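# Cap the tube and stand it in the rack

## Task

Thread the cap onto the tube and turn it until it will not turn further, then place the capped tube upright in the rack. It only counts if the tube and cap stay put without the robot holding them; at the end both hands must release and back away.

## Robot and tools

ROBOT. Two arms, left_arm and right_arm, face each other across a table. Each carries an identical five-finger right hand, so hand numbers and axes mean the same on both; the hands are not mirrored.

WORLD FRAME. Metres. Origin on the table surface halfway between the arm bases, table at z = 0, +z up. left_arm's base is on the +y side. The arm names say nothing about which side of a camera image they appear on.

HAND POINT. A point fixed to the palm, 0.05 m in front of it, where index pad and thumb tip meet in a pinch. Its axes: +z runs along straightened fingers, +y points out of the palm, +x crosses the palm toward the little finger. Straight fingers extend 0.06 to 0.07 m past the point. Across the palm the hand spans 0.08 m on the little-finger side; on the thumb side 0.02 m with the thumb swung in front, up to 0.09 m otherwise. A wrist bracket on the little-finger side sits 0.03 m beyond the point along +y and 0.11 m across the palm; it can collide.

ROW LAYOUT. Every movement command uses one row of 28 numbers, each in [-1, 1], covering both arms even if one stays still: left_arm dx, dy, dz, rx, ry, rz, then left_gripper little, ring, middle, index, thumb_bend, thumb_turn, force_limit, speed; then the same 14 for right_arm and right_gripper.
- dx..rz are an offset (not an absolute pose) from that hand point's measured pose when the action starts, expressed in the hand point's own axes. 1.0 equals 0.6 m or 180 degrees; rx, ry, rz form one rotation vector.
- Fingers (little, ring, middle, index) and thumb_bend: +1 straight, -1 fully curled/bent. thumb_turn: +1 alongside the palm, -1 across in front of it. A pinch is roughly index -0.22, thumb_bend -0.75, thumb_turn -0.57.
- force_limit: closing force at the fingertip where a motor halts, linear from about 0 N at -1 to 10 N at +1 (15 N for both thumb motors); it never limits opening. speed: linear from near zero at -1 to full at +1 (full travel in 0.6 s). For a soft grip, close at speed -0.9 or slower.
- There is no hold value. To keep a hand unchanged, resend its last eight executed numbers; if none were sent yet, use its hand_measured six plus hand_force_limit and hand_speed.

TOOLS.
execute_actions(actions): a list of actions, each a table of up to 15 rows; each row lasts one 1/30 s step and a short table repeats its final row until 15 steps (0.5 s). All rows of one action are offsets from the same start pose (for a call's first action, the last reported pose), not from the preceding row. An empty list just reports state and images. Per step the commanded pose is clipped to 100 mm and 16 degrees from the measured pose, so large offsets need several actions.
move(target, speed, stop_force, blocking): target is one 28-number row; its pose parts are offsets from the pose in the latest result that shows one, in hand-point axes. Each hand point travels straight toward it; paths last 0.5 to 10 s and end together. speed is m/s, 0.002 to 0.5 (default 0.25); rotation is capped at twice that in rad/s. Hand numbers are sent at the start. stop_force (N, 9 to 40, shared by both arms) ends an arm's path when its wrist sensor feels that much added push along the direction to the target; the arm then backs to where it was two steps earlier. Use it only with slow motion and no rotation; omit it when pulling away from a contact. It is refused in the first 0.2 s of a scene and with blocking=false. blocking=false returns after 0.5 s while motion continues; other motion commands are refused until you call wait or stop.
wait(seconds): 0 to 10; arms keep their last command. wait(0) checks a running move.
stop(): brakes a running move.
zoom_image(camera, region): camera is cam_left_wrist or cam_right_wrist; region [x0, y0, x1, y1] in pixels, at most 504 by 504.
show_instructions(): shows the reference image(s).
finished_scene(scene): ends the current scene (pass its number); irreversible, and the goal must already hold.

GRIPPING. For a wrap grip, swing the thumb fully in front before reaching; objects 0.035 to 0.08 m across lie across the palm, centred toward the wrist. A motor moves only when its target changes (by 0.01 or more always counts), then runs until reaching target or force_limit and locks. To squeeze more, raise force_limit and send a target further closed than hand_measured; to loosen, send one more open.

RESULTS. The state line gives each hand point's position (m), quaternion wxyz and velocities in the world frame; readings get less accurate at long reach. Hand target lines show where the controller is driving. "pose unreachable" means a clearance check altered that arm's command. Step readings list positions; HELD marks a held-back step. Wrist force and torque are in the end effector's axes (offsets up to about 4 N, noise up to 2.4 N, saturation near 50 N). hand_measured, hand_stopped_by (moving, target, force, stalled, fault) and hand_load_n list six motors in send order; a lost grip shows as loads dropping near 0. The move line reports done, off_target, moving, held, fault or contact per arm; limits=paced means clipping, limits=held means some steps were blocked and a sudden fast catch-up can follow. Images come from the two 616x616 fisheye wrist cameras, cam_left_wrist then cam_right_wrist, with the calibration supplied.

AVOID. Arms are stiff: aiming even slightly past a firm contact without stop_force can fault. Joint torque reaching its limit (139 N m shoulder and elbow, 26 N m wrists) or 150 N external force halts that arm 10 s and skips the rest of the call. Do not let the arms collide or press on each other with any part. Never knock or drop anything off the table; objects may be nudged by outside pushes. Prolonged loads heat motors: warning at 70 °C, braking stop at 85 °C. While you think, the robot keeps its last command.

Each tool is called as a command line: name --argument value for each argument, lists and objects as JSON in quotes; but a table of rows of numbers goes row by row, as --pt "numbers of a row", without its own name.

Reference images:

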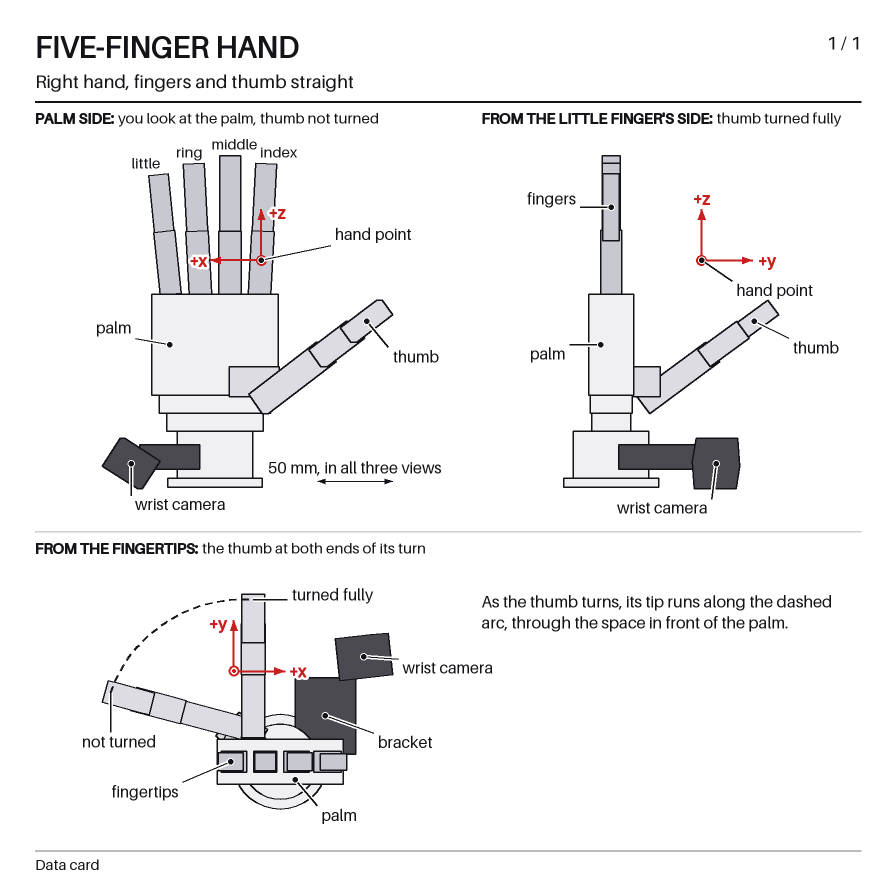

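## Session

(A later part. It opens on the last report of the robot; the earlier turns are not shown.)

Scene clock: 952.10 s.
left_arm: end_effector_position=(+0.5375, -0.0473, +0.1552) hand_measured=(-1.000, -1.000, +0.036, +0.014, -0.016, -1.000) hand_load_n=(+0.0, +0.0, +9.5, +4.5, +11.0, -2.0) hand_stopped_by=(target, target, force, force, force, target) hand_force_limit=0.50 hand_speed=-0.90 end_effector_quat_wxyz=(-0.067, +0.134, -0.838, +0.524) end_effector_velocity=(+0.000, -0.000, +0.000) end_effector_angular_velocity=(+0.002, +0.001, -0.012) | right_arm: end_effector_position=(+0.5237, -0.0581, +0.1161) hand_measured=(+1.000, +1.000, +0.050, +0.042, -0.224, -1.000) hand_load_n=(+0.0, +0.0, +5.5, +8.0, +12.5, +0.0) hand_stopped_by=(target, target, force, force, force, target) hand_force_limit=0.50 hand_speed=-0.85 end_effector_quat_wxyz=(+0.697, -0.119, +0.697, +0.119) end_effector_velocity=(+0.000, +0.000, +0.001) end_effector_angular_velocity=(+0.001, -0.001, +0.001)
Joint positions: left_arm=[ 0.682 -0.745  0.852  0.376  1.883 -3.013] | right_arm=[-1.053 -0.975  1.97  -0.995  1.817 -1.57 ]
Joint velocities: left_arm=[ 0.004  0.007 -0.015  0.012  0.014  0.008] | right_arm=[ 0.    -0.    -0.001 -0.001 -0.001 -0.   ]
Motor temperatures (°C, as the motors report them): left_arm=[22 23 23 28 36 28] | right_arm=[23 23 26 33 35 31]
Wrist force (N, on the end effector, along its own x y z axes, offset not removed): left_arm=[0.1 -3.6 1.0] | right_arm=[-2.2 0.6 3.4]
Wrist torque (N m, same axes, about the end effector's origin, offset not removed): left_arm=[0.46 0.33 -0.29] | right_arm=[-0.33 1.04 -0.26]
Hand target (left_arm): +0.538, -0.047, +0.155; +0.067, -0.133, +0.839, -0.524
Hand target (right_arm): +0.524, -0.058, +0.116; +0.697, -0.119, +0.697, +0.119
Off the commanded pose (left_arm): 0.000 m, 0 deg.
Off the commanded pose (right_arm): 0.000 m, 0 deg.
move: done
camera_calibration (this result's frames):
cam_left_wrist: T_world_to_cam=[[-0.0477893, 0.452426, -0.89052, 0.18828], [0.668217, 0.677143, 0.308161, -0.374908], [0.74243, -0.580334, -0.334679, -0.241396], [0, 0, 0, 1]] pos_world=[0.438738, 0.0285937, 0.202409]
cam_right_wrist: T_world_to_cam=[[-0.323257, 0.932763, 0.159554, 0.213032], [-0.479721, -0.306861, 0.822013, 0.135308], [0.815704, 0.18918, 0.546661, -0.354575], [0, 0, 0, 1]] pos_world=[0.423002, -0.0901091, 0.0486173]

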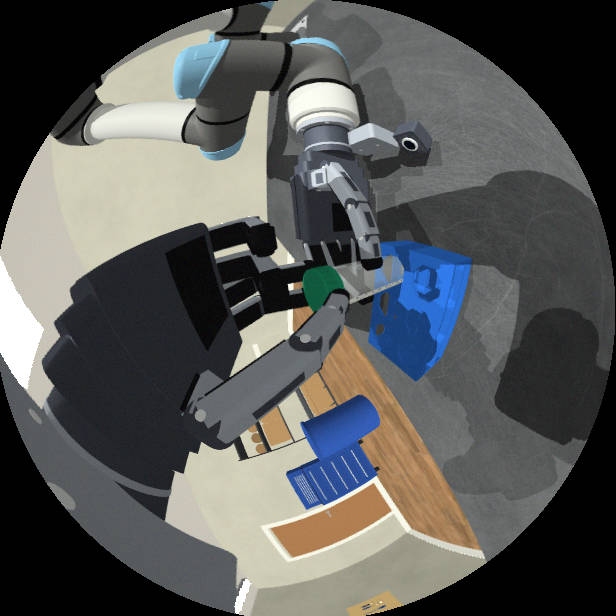

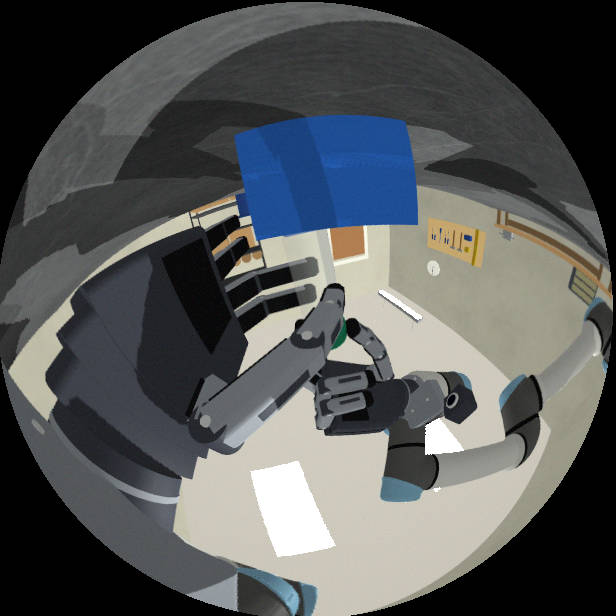

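move --target '[0.0056,0.0047,-0.0095,0.0075,-0.2235,-0.1118,-1,-1,-0.34,-0.34,-0.44,-1,0.5,-0.9,0,0,0,0,0,0,1,1,0.18,0.18,-0.13,-1,0.6,0.8]' --speed 0.33

move --target '[0,0,0,0,0,0,-1,-1,-0.34,-0.34,-0.44,-1,0.5,-0.9,0,0,0,0,0,0,1,1,-0.35,-0.35,-0.55,-1,0.5,-0.85]'

move --target '[0.0035,-0.0048,0.0106,-0.0075,0.2235,0.1118,-1,-1,-0.34,-0.34,-0.44,-1,0.5,-0.9,0,0,0,0,0,0,1,1,-0.35,-0.35,-0.55,-1,0.5,-0.85]'

move --target '[0.0056,0.0047,-0.0095,0.0075,-0.2235,-0.1118,-1,-1,-0.34,-0.34,-0.44,-1,0.5,-0.9,0,0,0,0,0,0,1,1,0.18,0.18,-0.13,-1,0.6,0.8]' --speed 0.33

move --target '[0,0,0,0,0,0,-1,-1,-0.34,-0.34,-0.44,-1,0.5,-0.9,0,0,0,0,0,0,1,1,-0.35,-0.35,-0.55,-1,0.5,-0.85]'

zoom_image --camera "cam_left_wrist" --region '[290,240,390,340]'

move --target '[0.0035,-0.0048,0.0106,-0.0075,0.2235,0.1118,-1,-1,-0.34,-0.34,-0.44,-1,0.5,-0.9,0,0,0,0,0,0,1,1,-0.35,-0.35,-0.55,-1,0.5,-0.85]'

zoom_image --camera "cam_left_wrist" --region '[290,240,390,340]'

Scene clock: 970.63 s.
left_arm: end_effector_position=(+0.5324, -0.0422, +0.1553) hand_measured=(-1.000, -1.000, +0.036, +0.014, -0.016, -1.000) hand_load_n=(+0.0, +0.0, +8.5, +4.5, +11.0, +0.0) hand_stopped_by=(target, target, force, force, force, target) hand_force_limit=0.50 hand_speed=-0.90 end_effector_quat_wxyz=(-0.260, +0.445, -0.723, +0.460) end_effector_velocity=(-0.000, -0.001, +0.000) end_effector_angular_velocity=(+0.002, +0.003, +0.008) | right_arm: end_effector_position=(+0.5237, -0.0581, +0.1161) hand_measured=(+1.000, +1.000, +0.180, +0.180, -0.130, -1.000) hand_load_n=(+0.0, +0.0, +0.0, +0.0, +0.0, +0.0) hand_stopped_by=(target, target, target, target, target, target) hand_force_limit=0.60 hand_speed=0.80 end_effector_quat_wxyz=(+0.697, -0.119, +0.697, +0.119) end_effector_velocity=(+0.000, +0.000, +0.000) end_effector_angular_velocity=(+0.000, -0.001, -0.000)
Joint positions: left_arm=[ 0.458 -0.698  0.776  0.477  0.991 -3.506] | right_arm=[-1.053 -0.975  1.97  -0.995  1.817 -1.57 ]
Joint velocities: left_arm=[-0.002  0.009 -0.018  0.017 -0.007 -0.008] | right_arm=[-0.    -0.    -0.001  0.     0.    -0.   ]
Motor temperatures (°C, as the motors report them): left_arm=[22 23 23 28 36 28] | right_arm=[23 23 26 33 35 31]
Wrist force (N, on the end effector, along its own x y z axes, offset not removed): left_arm=[-1.8 -2.1 -0.4] | right_arm=[-1.9 -2.3 -0.1]
Wrist torque (N m, same axes, about the end effector's origin, offset not removed): left_arm=[-0.06 0.21 -0.24] | right_arm=[-0.31 0.11 0.02]
Hand target (left_arm): +0.532, -0.042, +0.155; +0.261, -0.445, +0.723, -0.460
Hand target (right_arm): +0.524, -0.058, +0.116; +0.697, -0.119, +0.697, +0.119
Off the commanded pose (left_arm): 0.000 m, 0 deg.
Off the commanded pose (right_arm): 0.000 m, 0 deg.
move: done
camera_calibration (this result's frames):
cam_left_wrist: T_world_to_cam=[[-0.355024, 0.281601, -0.891436, 0.342298], [-0.00501666, 0.952966, 0.303036, -0.00404044], [0.934844, 0.112057, -0.336913, -0.307483], [0, 0, 0, 1]] pos_world=[0.408952, -0.0580854, 0.202766]
cam_right_wrist: T_world_to_cam=[[-0.323257, 0.932763, 0.159554, 0.213032], [-0.479721, -0.306861, 0.822013, 0.135308], [0.815704, 0.18918, 0.546661, -0.354575], [0, 0, 0, 1]] pos_world=[0.423002, -0.0901091, 0.0486173]

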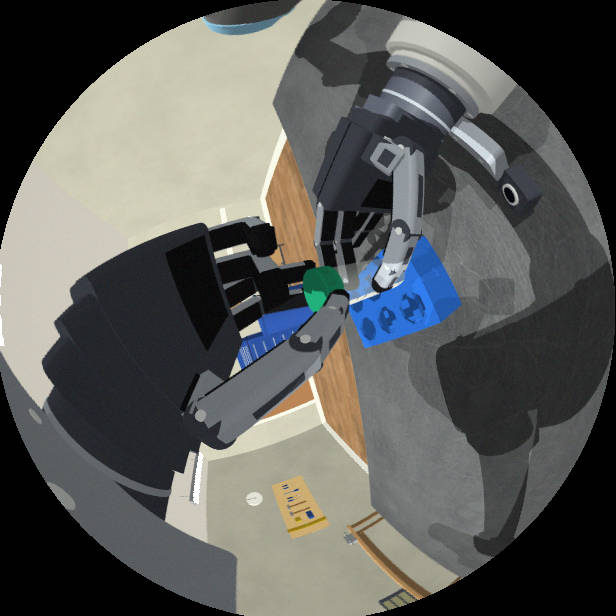

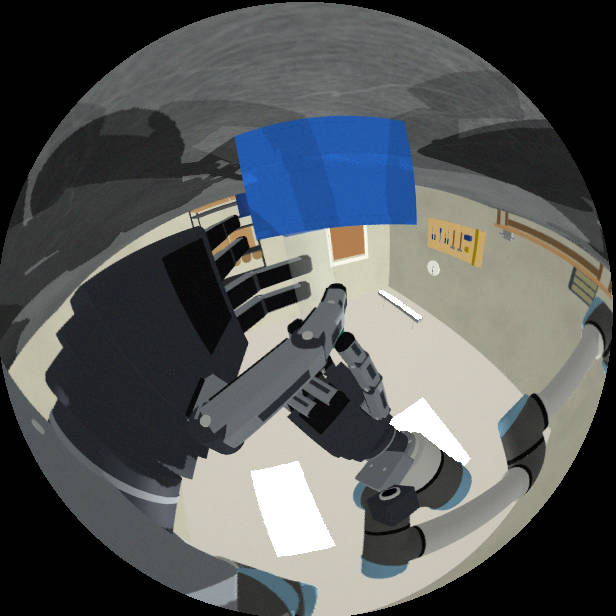

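Scene clock: 971.67 s.
left_arm: end_effector_position=(+0.5324, -0.0423, +0.1553) hand_measured=(-1.000, -1.000, +0.036, +0.014, -0.016, -1.000) hand_load_n=(+0.0, +0.0, +7.5, +4.0, +11.0, -1.5) hand_stopped_by=(target, target, force, force, force, target) hand_force_limit=0.50 hand_speed=-0.90 end_effector_quat_wxyz=(-0.260, +0.445, -0.723, +0.460) end_effector_velocity=(+0.000, +0.001, +0.000) end_effector_angular_velocity=(+0.000, +0.000, +0.001) | right_arm: end_effector_position=(+0.5237, -0.0581, +0.1161) hand_measured=(+1.000, +1.000, +0.050, +0.042, -0.226, -1.000) hand_load_n=(+0.0, +0.0, +8.0, +10.5, +10.5, +0.5) hand_stopped_by=(target, target, force, force, force, target) hand_force_limit=0.50 hand_speed=-0.85 end_effector_quat_wxyz=(+0.697, -0.119, +0.697, +0.119) end_effector_velocity=(-0.000, +0.000, -0.000) end_effector_angular_velocity=(-0.001, -0.000, +0.001)
Joint positions: left_arm=[ 0.458 -0.698  0.776  0.477  0.991 -3.506] | right_arm=[-1.053 -0.975  1.97  -0.995  1.817 -1.57 ]
Joint velocities: left_arm=[ 0.001 -0.     0.     0.001 -0.    -0.   ] | right_arm=[-0.    -0.     0.001 -0.001 -0.001 -0.001]
Motor temperatures (°C, as the motors report them): left_arm=[22 23 23 28 36 28] | right_arm=[23 23 26 33 35 31]
Wrist force (N, on the end effector, along its own x y z axes, offset not removed): left_arm=[0.6 1.2 -5.7] | right_arm=[-0.6 -2.7 7.5]
Wrist torque (N m, same axes, about the end effector's origin, offset not removed): left_arm=[0.04 0.19 -0.20] | right_arm=[-0.10 0.54 -0.10]
Hand target (left_arm): +0.532, -0.042, +0.155; +0.260, -0.445, +0.723, -0.460
Hand target (right_arm): +0.524, -0.058, +0.116; +0.697, -0.119, +0.697, +0.119
Off the commanded pose (left_arm): 0.000 m, 0 deg.
Off the commanded pose (right_arm): 0.000 m, 0 deg.
move: done
camera_calibration (this result's frames):
cam_left_wrist: T_world_to_cam=[[-0.355026, 0.281625, -0.891428, 0.342293], [-0.00494076, 0.952967, 0.303034, -0.0040542], [0.934844, 0.111989, -0.336936, -0.307453], [0, 0, 0, 1]] pos_world=[0.408923, -0.0581032, 0.202766]
cam_right_wrist: T_world_to_cam=[[-0.323258, 0.932763, 0.159554, 0.213032], [-0.47972, -0.306861, 0.822013, 0.135308], [0.815704, 0.189181, 0.546661, -0.354575], [0, 0, 0, 1]] pos_world=[0.423002, -0.090109, 0.0486172]

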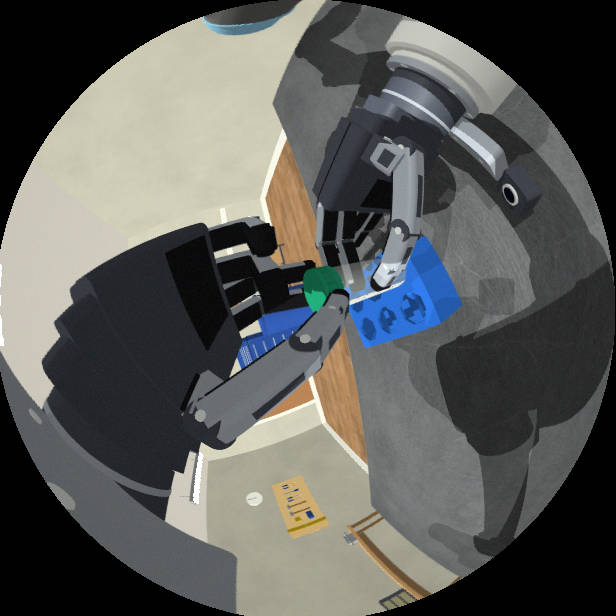

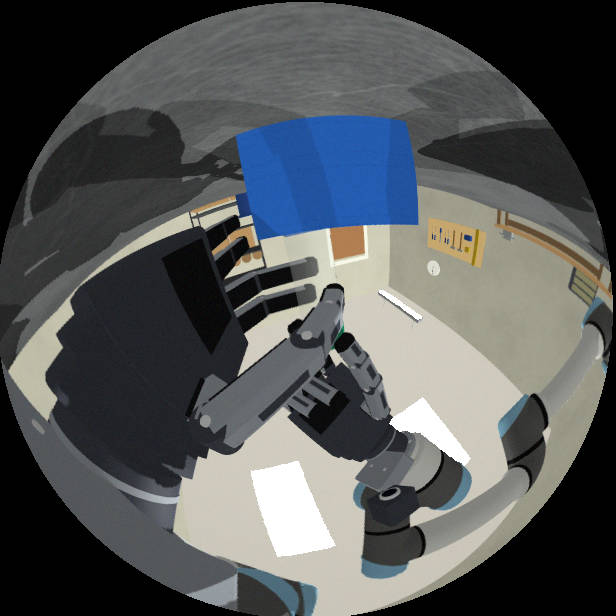

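Scene clock: 973.73 s.
left_arm: end_effector_position=(+0.5376, -0.0473, +0.1552) hand_measured=(-1.000, -1.000, +0.036, +0.014, -0.016, -1.000) hand_load_n=(+0.0, +0.0, +9.5, +4.5, +11.0, -2.0) hand_stopped_by=(target, target, force, force, force, target) hand_force_limit=0.50 hand_speed=-0.90 end_effector_quat_wxyz=(-0.067, +0.134, -0.838, +0.524) end_effector_velocity=(+0.001, +0.001, -0.000) end_effector_angular_velocity=(+0.004, +0.003, -0.009) | right_arm: end_effector_position=(+0.5237, -0.0581, +0.1161) hand_measured=(+1.000, +1.000, +0.050, +0.042, -0.224, -1.000) hand_load_n=(+0.0, +0.0, +5.5, +8.0, +12.5, +0.0) hand_stopped_by=(target, target, force, force, force, target) hand_force_limit=0.50 hand_speed=-0.85 end_effector_quat_wxyz=(+0.697, -0.119, +0.697, +0.119) end_effector_velocity=(-0.000, -0.000, +0.000) end_effector_angular_velocity=(-0.000, -0.001, +0.000)
Joint positions: left_arm=[ 0.682 -0.746  0.854  0.374  1.882 -3.013] | right_arm=[-1.053 -0.975  1.97  -0.995  1.817 -1.57 ]
Joint velocities: left_arm=[ 0.006  0.007 -0.014  0.014  0.013  0.008] | right_arm=[ 0.    -0.001  0.002 -0.001 -0.    -0.   ]
Motor temperatures (°C, as the motors report them): left_arm=[22 23 23 28 36 28] | right_arm=[23 23 26 33 35 31]
Wrist force (N, on the end effector, along its own x y z axes, offset not removed): left_arm=[1.0 -3.3 2.9] | right_arm=[-3.2 2.8 0.3]
Wrist torque (N m, same axes, about the end effector's origin, offset not removed): left_arm=[0.26 -0.04 -0.35] | right_arm=[0.16 0.90 -0.17]
Hand target (left_arm): +0.538, -0.047, +0.155; +0.067, -0.133, +0.838, -0.524
Hand target (right_arm): +0.524, -0.058, +0.116; +0.697, -0.119, +0.697, +0.119
Off the commanded pose (left_arm): 0.000 m, 0 deg.
Off the commanded pose (right_arm): 0.000 m, 0 deg.
move: done
camera_calibration (this result's frames):
cam_left_wrist: T_world_to_cam=[[-0.0473908, 0.451876, -0.890821, 0.188052], [0.667865, 0.677501, 0.308137, -0.374711], [0.742772, -0.580346, -0.333899, -0.241737], [0, 0, 0, 1]] pos_world=[0.438724, 0.0285998, 0.202267]
cam_right_wrist: T_world_to_cam=[[-0.323278, 0.932756, 0.159554, 0.213037], [-0.479714, -0.306871, 0.822013, 0.135304], [0.8157, 0.189199, 0.546661, -0.35457], [0, 0, 0, 1]] pos_world=[0.423, -0.0901065, 0.0486172]

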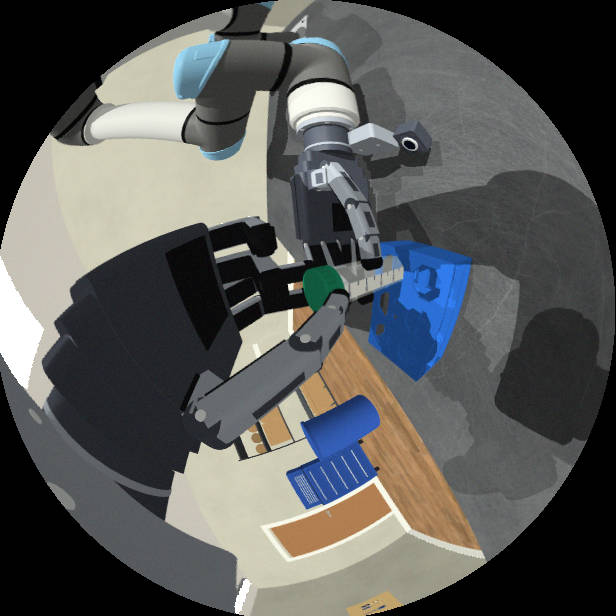

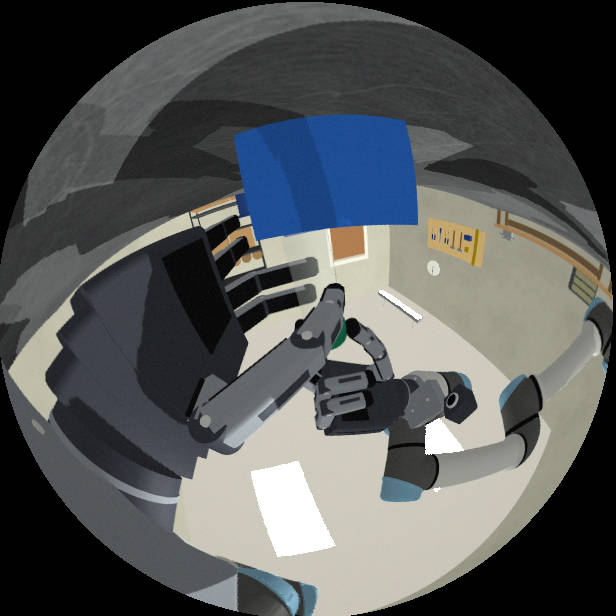

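Scene clock: 975.50 s.
left_arm: end_effector_position=(+0.5324, -0.0422, +0.1552) hand_measured=(-1.000, -1.000, +0.036, +0.014, -0.016, -1.000) hand_load_n=(+0.0, +0.0, +8.5, +4.5, +11.0, +0.0) hand_stopped_by=(target, target, force, force, force, target) hand_force_limit=0.50 hand_speed=-0.90 end_effector_quat_wxyz=(-0.261, +0.445, -0.722, +0.461) end_effector_velocity=(+0.001, +0.001, -0.000) end_effector_angular_velocity=(+0.003, +0.003, +0.011) | right_arm: end_effector_position=(+0.5237, -0.0581, +0.1161) hand_measured=(+1.000, +1.000, +0.180, +0.180, -0.130, -1.000) hand_load_n=(+0.0, +0.0, +0.0, +0.0, +0.0, +0.0) hand_stopped_by=(target, target, target, target, target, target) hand_force_limit=0.60 hand_speed=0.80 end_effector_quat_wxyz=(+0.697, -0.119, +0.697, +0.119) end_effector_velocity=(-0.000, -0.000, -0.000) end_effector_angular_velocity=(-0.001, +0.000, +0.000)
Joint positions: left_arm=[ 0.458 -0.699  0.778  0.475  0.991 -3.506] | right_arm=[-1.053 -0.975  1.97  -0.995  1.817 -1.57 ]
Joint velocities: left_arm=[ 0.     0.009 -0.018  0.017 -0.008 -0.008] | right_arm=[ 0.    -0.     0.001 -0.001  0.    -0.001]
Motor temperatures (°C, as the motors report them): left_arm=[22 23 23 28 36 28] | right_arm=[23 23 26 33 35 31]
Wrist force (N, on the end effector, along its own x y z axes, offset not removed): left_arm=[-3.7 1.0 -1.0] | right_arm=[-1.2 2.8 -1.9]
Wrist torque (N m, same axes, about the end effector's origin, offset not removed): left_arm=[0.39 0.42 -0.15] | right_arm=[0.68 0.31 0.05]
Hand target (left_arm): +0.532, -0.042, +0.155; +0.261, -0.446, +0.722, -0.460
Hand target (right_arm): +0.524, -0.058, +0.116; +0.697, -0.119, +0.697, +0.119
Off the commanded pose (left_arm): 0.000 m, 0 deg.
Off the commanded pose (right_arm): 0.000 m, 0 deg.
move: done
camera_calibration (this result's frames):
cam_left_wrist: T_world_to_cam=[[-0.354583, 0.280972, -0.89181, 0.342065], [-0.00543766, 0.953147, 0.302458, -0.00370647], [0.935009, 0.112096, -0.336442, -0.307688], [0, 0, 0, 1]] pos_world=[0.408961, -0.0580873, 0.202659]
cam_right_wrist: T_world_to_cam=[[-0.323278, 0.932756, 0.159554, 0.213037], [-0.479714, -0.306871, 0.822013, 0.135304], [0.8157, 0.189198, 0.546661, -0.35457], [0, 0, 0, 1]] pos_world=[0.423, -0.0901066, 0.0486172]

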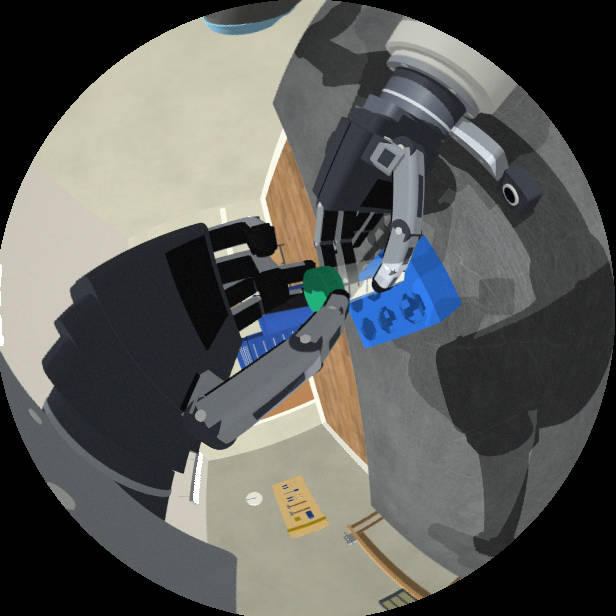

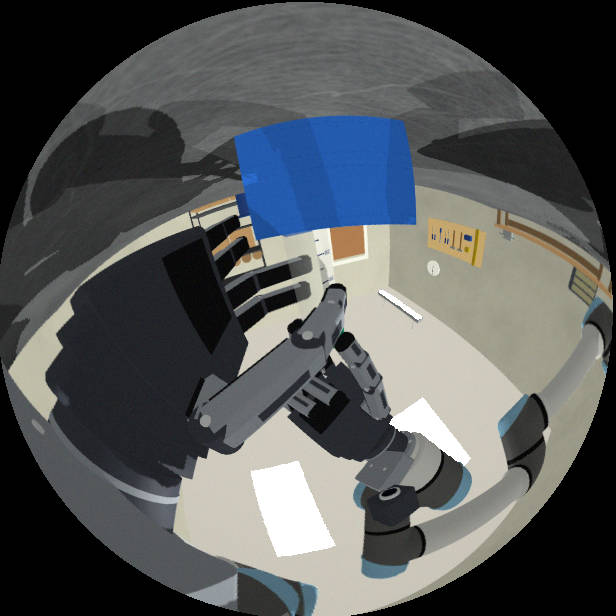

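Scene clock: 976.53 s.
left_arm: end_effector_position=(+0.5324, -0.0423, +0.1552) hand_measured=(-1.000, -1.000, +0.036, +0.014, -0.016, -1.000) hand_load_n=(+0.0, +0.0, +8.0, +4.0, +11.0, -2.0) hand_stopped_by=(target, target, force, force, force, target) hand_force_limit=0.50 hand_speed=-0.90 end_effector_quat_wxyz=(-0.261, +0.445, -0.722, +0.461) end_effector_velocity=(+0.001, +0.001, -0.000) end_effector_angular_velocity=(-0.000, +0.000, +0.001) | right_arm: end_effector_position=(+0.5237, -0.0582, +0.1161) hand_measured=(+1.000, +1.000, +0.050, +0.042, -0.226, -1.000) hand_load_n=(+0.0, +0.0, +7.5, +10.5, +10.5, +0.5) hand_stopped_by=(target, target, force, force, force, target) hand_force_limit=0.50 hand_speed=-0.85 end_effector_quat_wxyz=(+0.697, -0.119, +0.697, +0.119) end_effector_velocity=(-0.001, +0.000, -0.000) end_effector_angular_velocity=(+0.001, +0.001, +0.002)
Joint positions: left_arm=[ 0.458 -0.699  0.778  0.475  0.991 -3.506] | right_arm=[-1.053 -0.975  1.97  -0.995  1.817 -1.57 ]
Joint velocities: left_arm=[ 0.001 -0.     0.001 -0.001  0.001 -0.   ] | right_arm=[-0.    -0.     0.001 -0.001 -0.002  0.001]
Motor temperatures (°C, as the motors report them): left_arm=[22 23 23 28 36 28] | right_arm=[23 23 26 33 35 31]
Wrist force (N, on the end effector, along its own x y z axes, offset not removed): left_arm=[0.1 1.2 -2.6] | right_arm=[-0.7 -1.1 5.5]
Wrist torque (N m, same axes, about the end effector's origin, offset not removed): left_arm=[0.07 0.00 -0.33] | right_arm=[0.28 0.42 -0.10]
Hand target (left_arm): +0.532, -0.042, +0.155; +0.261, -0.445, +0.722, -0.461
Hand target (right_arm): +0.524, -0.058, +0.116; +0.697, -0.119, +0.697, +0.119
Off the commanded pose (left_arm): 0.000 m, 0 deg.
Off the commanded pose (right_arm): 0.000 m, 0 deg.
move: done
camera_calibration (this result's frames):
cam_left_wrist: T_world_to_cam=[[-0.354584, 0.280994, -0.891803, 0.342059], [-0.00536342, 0.953148, 0.302455, -0.00371842], [0.935009, 0.112029, -0.336464, -0.307659], [0, 0, 0, 1]] pos_world=[0.408932, -0.0581056, 0.202658]
cam_right_wrist: T_world_to_cam=[[-0.323238, 0.93277, 0.159554, 0.213027], [-0.479727, -0.306851, 0.822013, 0.135312], [0.815708, 0.189163, 0.546661, -0.35458], [0, 0, 0, 1]] pos_world=[0.423005, -0.0901115, 0.0486172]

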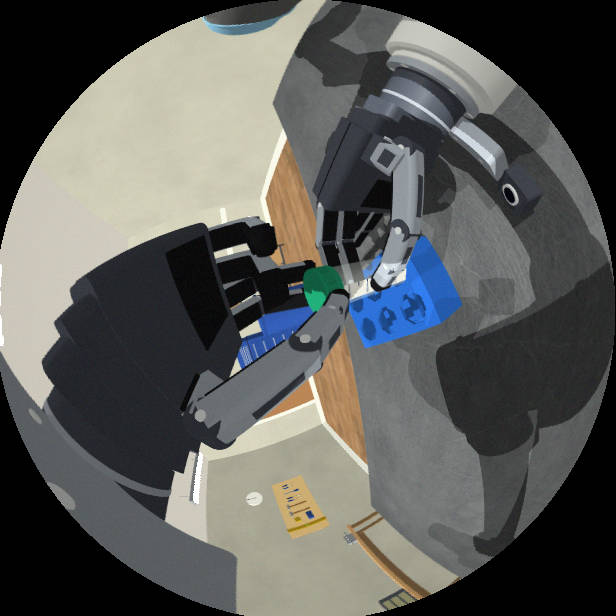

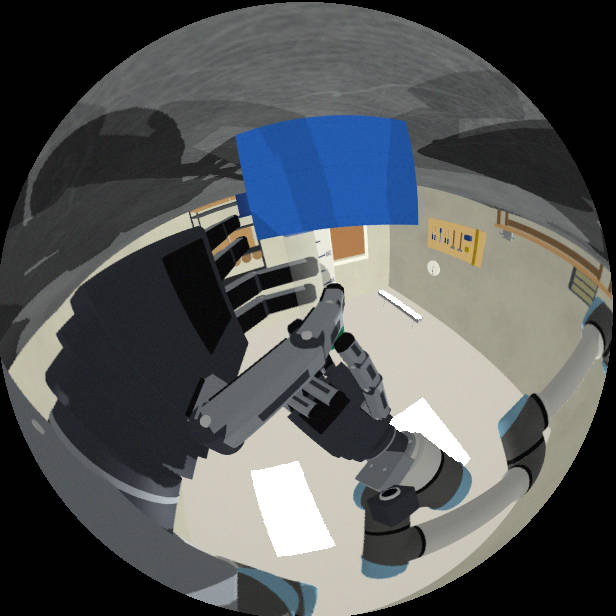

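Region (290, 240, 390, 340) of cam_left_wrist's 616x616 image, scaled by 5.040, with more detail than that image has.

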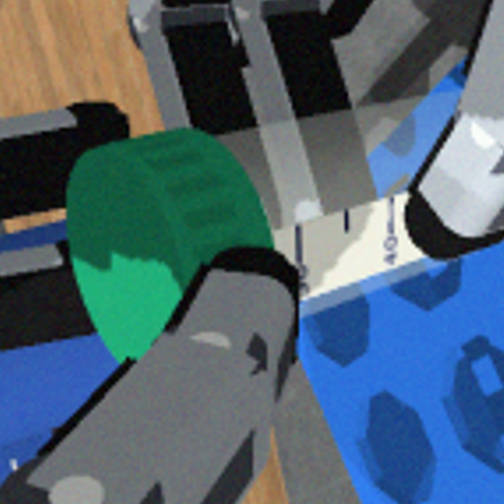

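Scene clock: 978.60 s.
left_arm: end_effector_position=(+0.5376, -0.0473, +0.1551) hand_measured=(-1.000, -1.000, +0.036, +0.014, -0.016, -1.000) hand_load_n=(+0.0, +0.0, +10.0, +3.0, +11.0, -2.0) hand_stopped_by=(target, target, force, force, force, target) hand_force_limit=0.50 hand_speed=-0.90 end_effector_quat_wxyz=(-0.068, +0.134, -0.838, +0.525) end_effector_velocity=(-0.000, -0.001, -0.000) end_effector_angular_velocity=(+0.003, +0.002, -0.013) | right_arm: end_effector_position=(+0.5237, -0.0581, +0.1161) hand_measured=(+1.000, +1.000, +0.050, +0.042, -0.224, -1.000) hand_load_n=(+0.0, +0.0, +5.5, +7.0, +13.5, -0.5) hand_stopped_by=(target, target, force, force, force, target) hand_force_limit=0.50 hand_speed=-0.85 end_effector_quat_wxyz=(+0.697, -0.119, +0.697, +0.119) end_effector_velocity=(-0.000, -0.000, -0.000) end_effector_angular_velocity=(+0.000, +0.001, -0.001)
Joint positions: left_arm=[ 0.682 -0.746  0.855  0.372  1.882 -3.013] | right_arm=[-1.053 -0.975  1.97  -0.995  1.817 -1.57 ]
Joint velocities: left_arm=[ 0.004  0.008 -0.014  0.013  0.015  0.008] | right_arm=[-0.     0.     0.    -0.     0.001  0.001]
Motor temperatures (°C, as the motors report them): left_arm=[22 23 23 28 36 28] | right_arm=[23 23 26 33 35 31]
Wrist force (N, on the end effector, along its own x y z axes, offset not removed): left_arm=[-2.2 1.0 -0.7] | right_arm=[-0.8 -0.4 0.8]
Wrist torque (N m, same axes, about the end effector's origin, offset not removed): left_arm=[0.77 0.09 -0.21] | right_arm=[-0.29 0.40 -0.04]
Hand target (left_arm): +0.538, -0.047, +0.155; +0.067, -0.133, +0.838, -0.525
Hand target (right_arm): +0.524, -0.058, +0.116; +0.697, -0.119, +0.697, +0.119
Off the commanded pose (left_arm): 0.000 m, 0 deg.
Off the commanded pose (right_arm): 0.000 m, 0 deg.
move: done
camera_calibration (this result's frames):
cam_left_wrist: T_world_to_cam=[[-0.0470073, 0.451346, -0.89111, 0.187815], [0.667521, 0.677849, 0.308117, -0.374509], [0.743105, -0.580351, -0.333147, -0.242073], [0, 0, 0, 1]] pos_world=[0.438707, 0.0286038, 0.20211]
cam_right_wrist: T_world_to_cam=[[-0.323256, 0.932764, 0.159554, 0.213032], [-0.479721, -0.30686, 0.822013, 0.135308], [0.815704, 0.189179, 0.546661, -0.354575], [0, 0, 0, 1]] pos_world=[0.423003, -0.0901093, 0.0486172]

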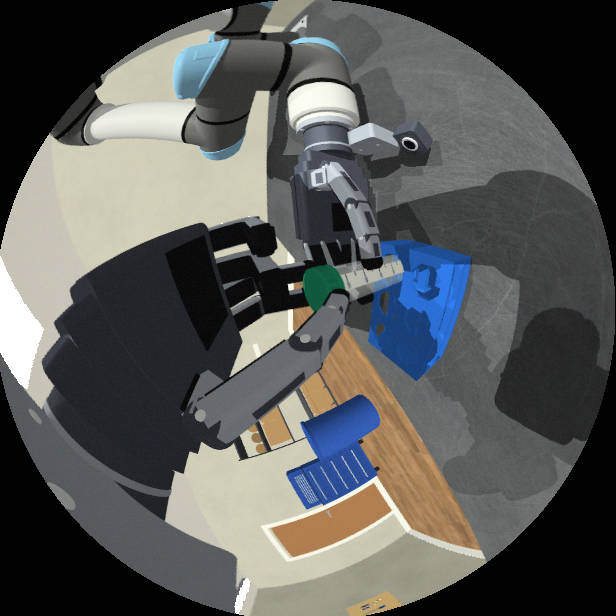

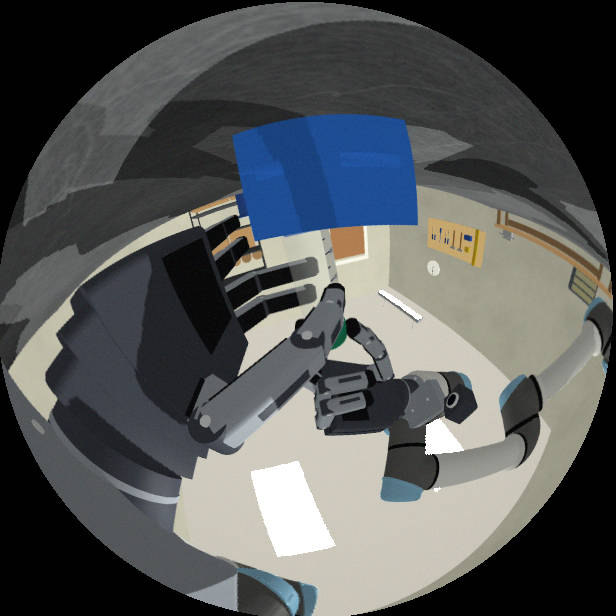

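Region (290, 240, 390, 340) of cam_left_wrist's 616x616 image, scaled by 5.040, with more detail than that image has.

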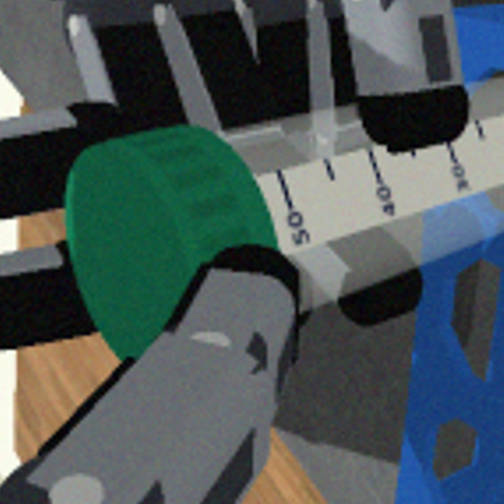

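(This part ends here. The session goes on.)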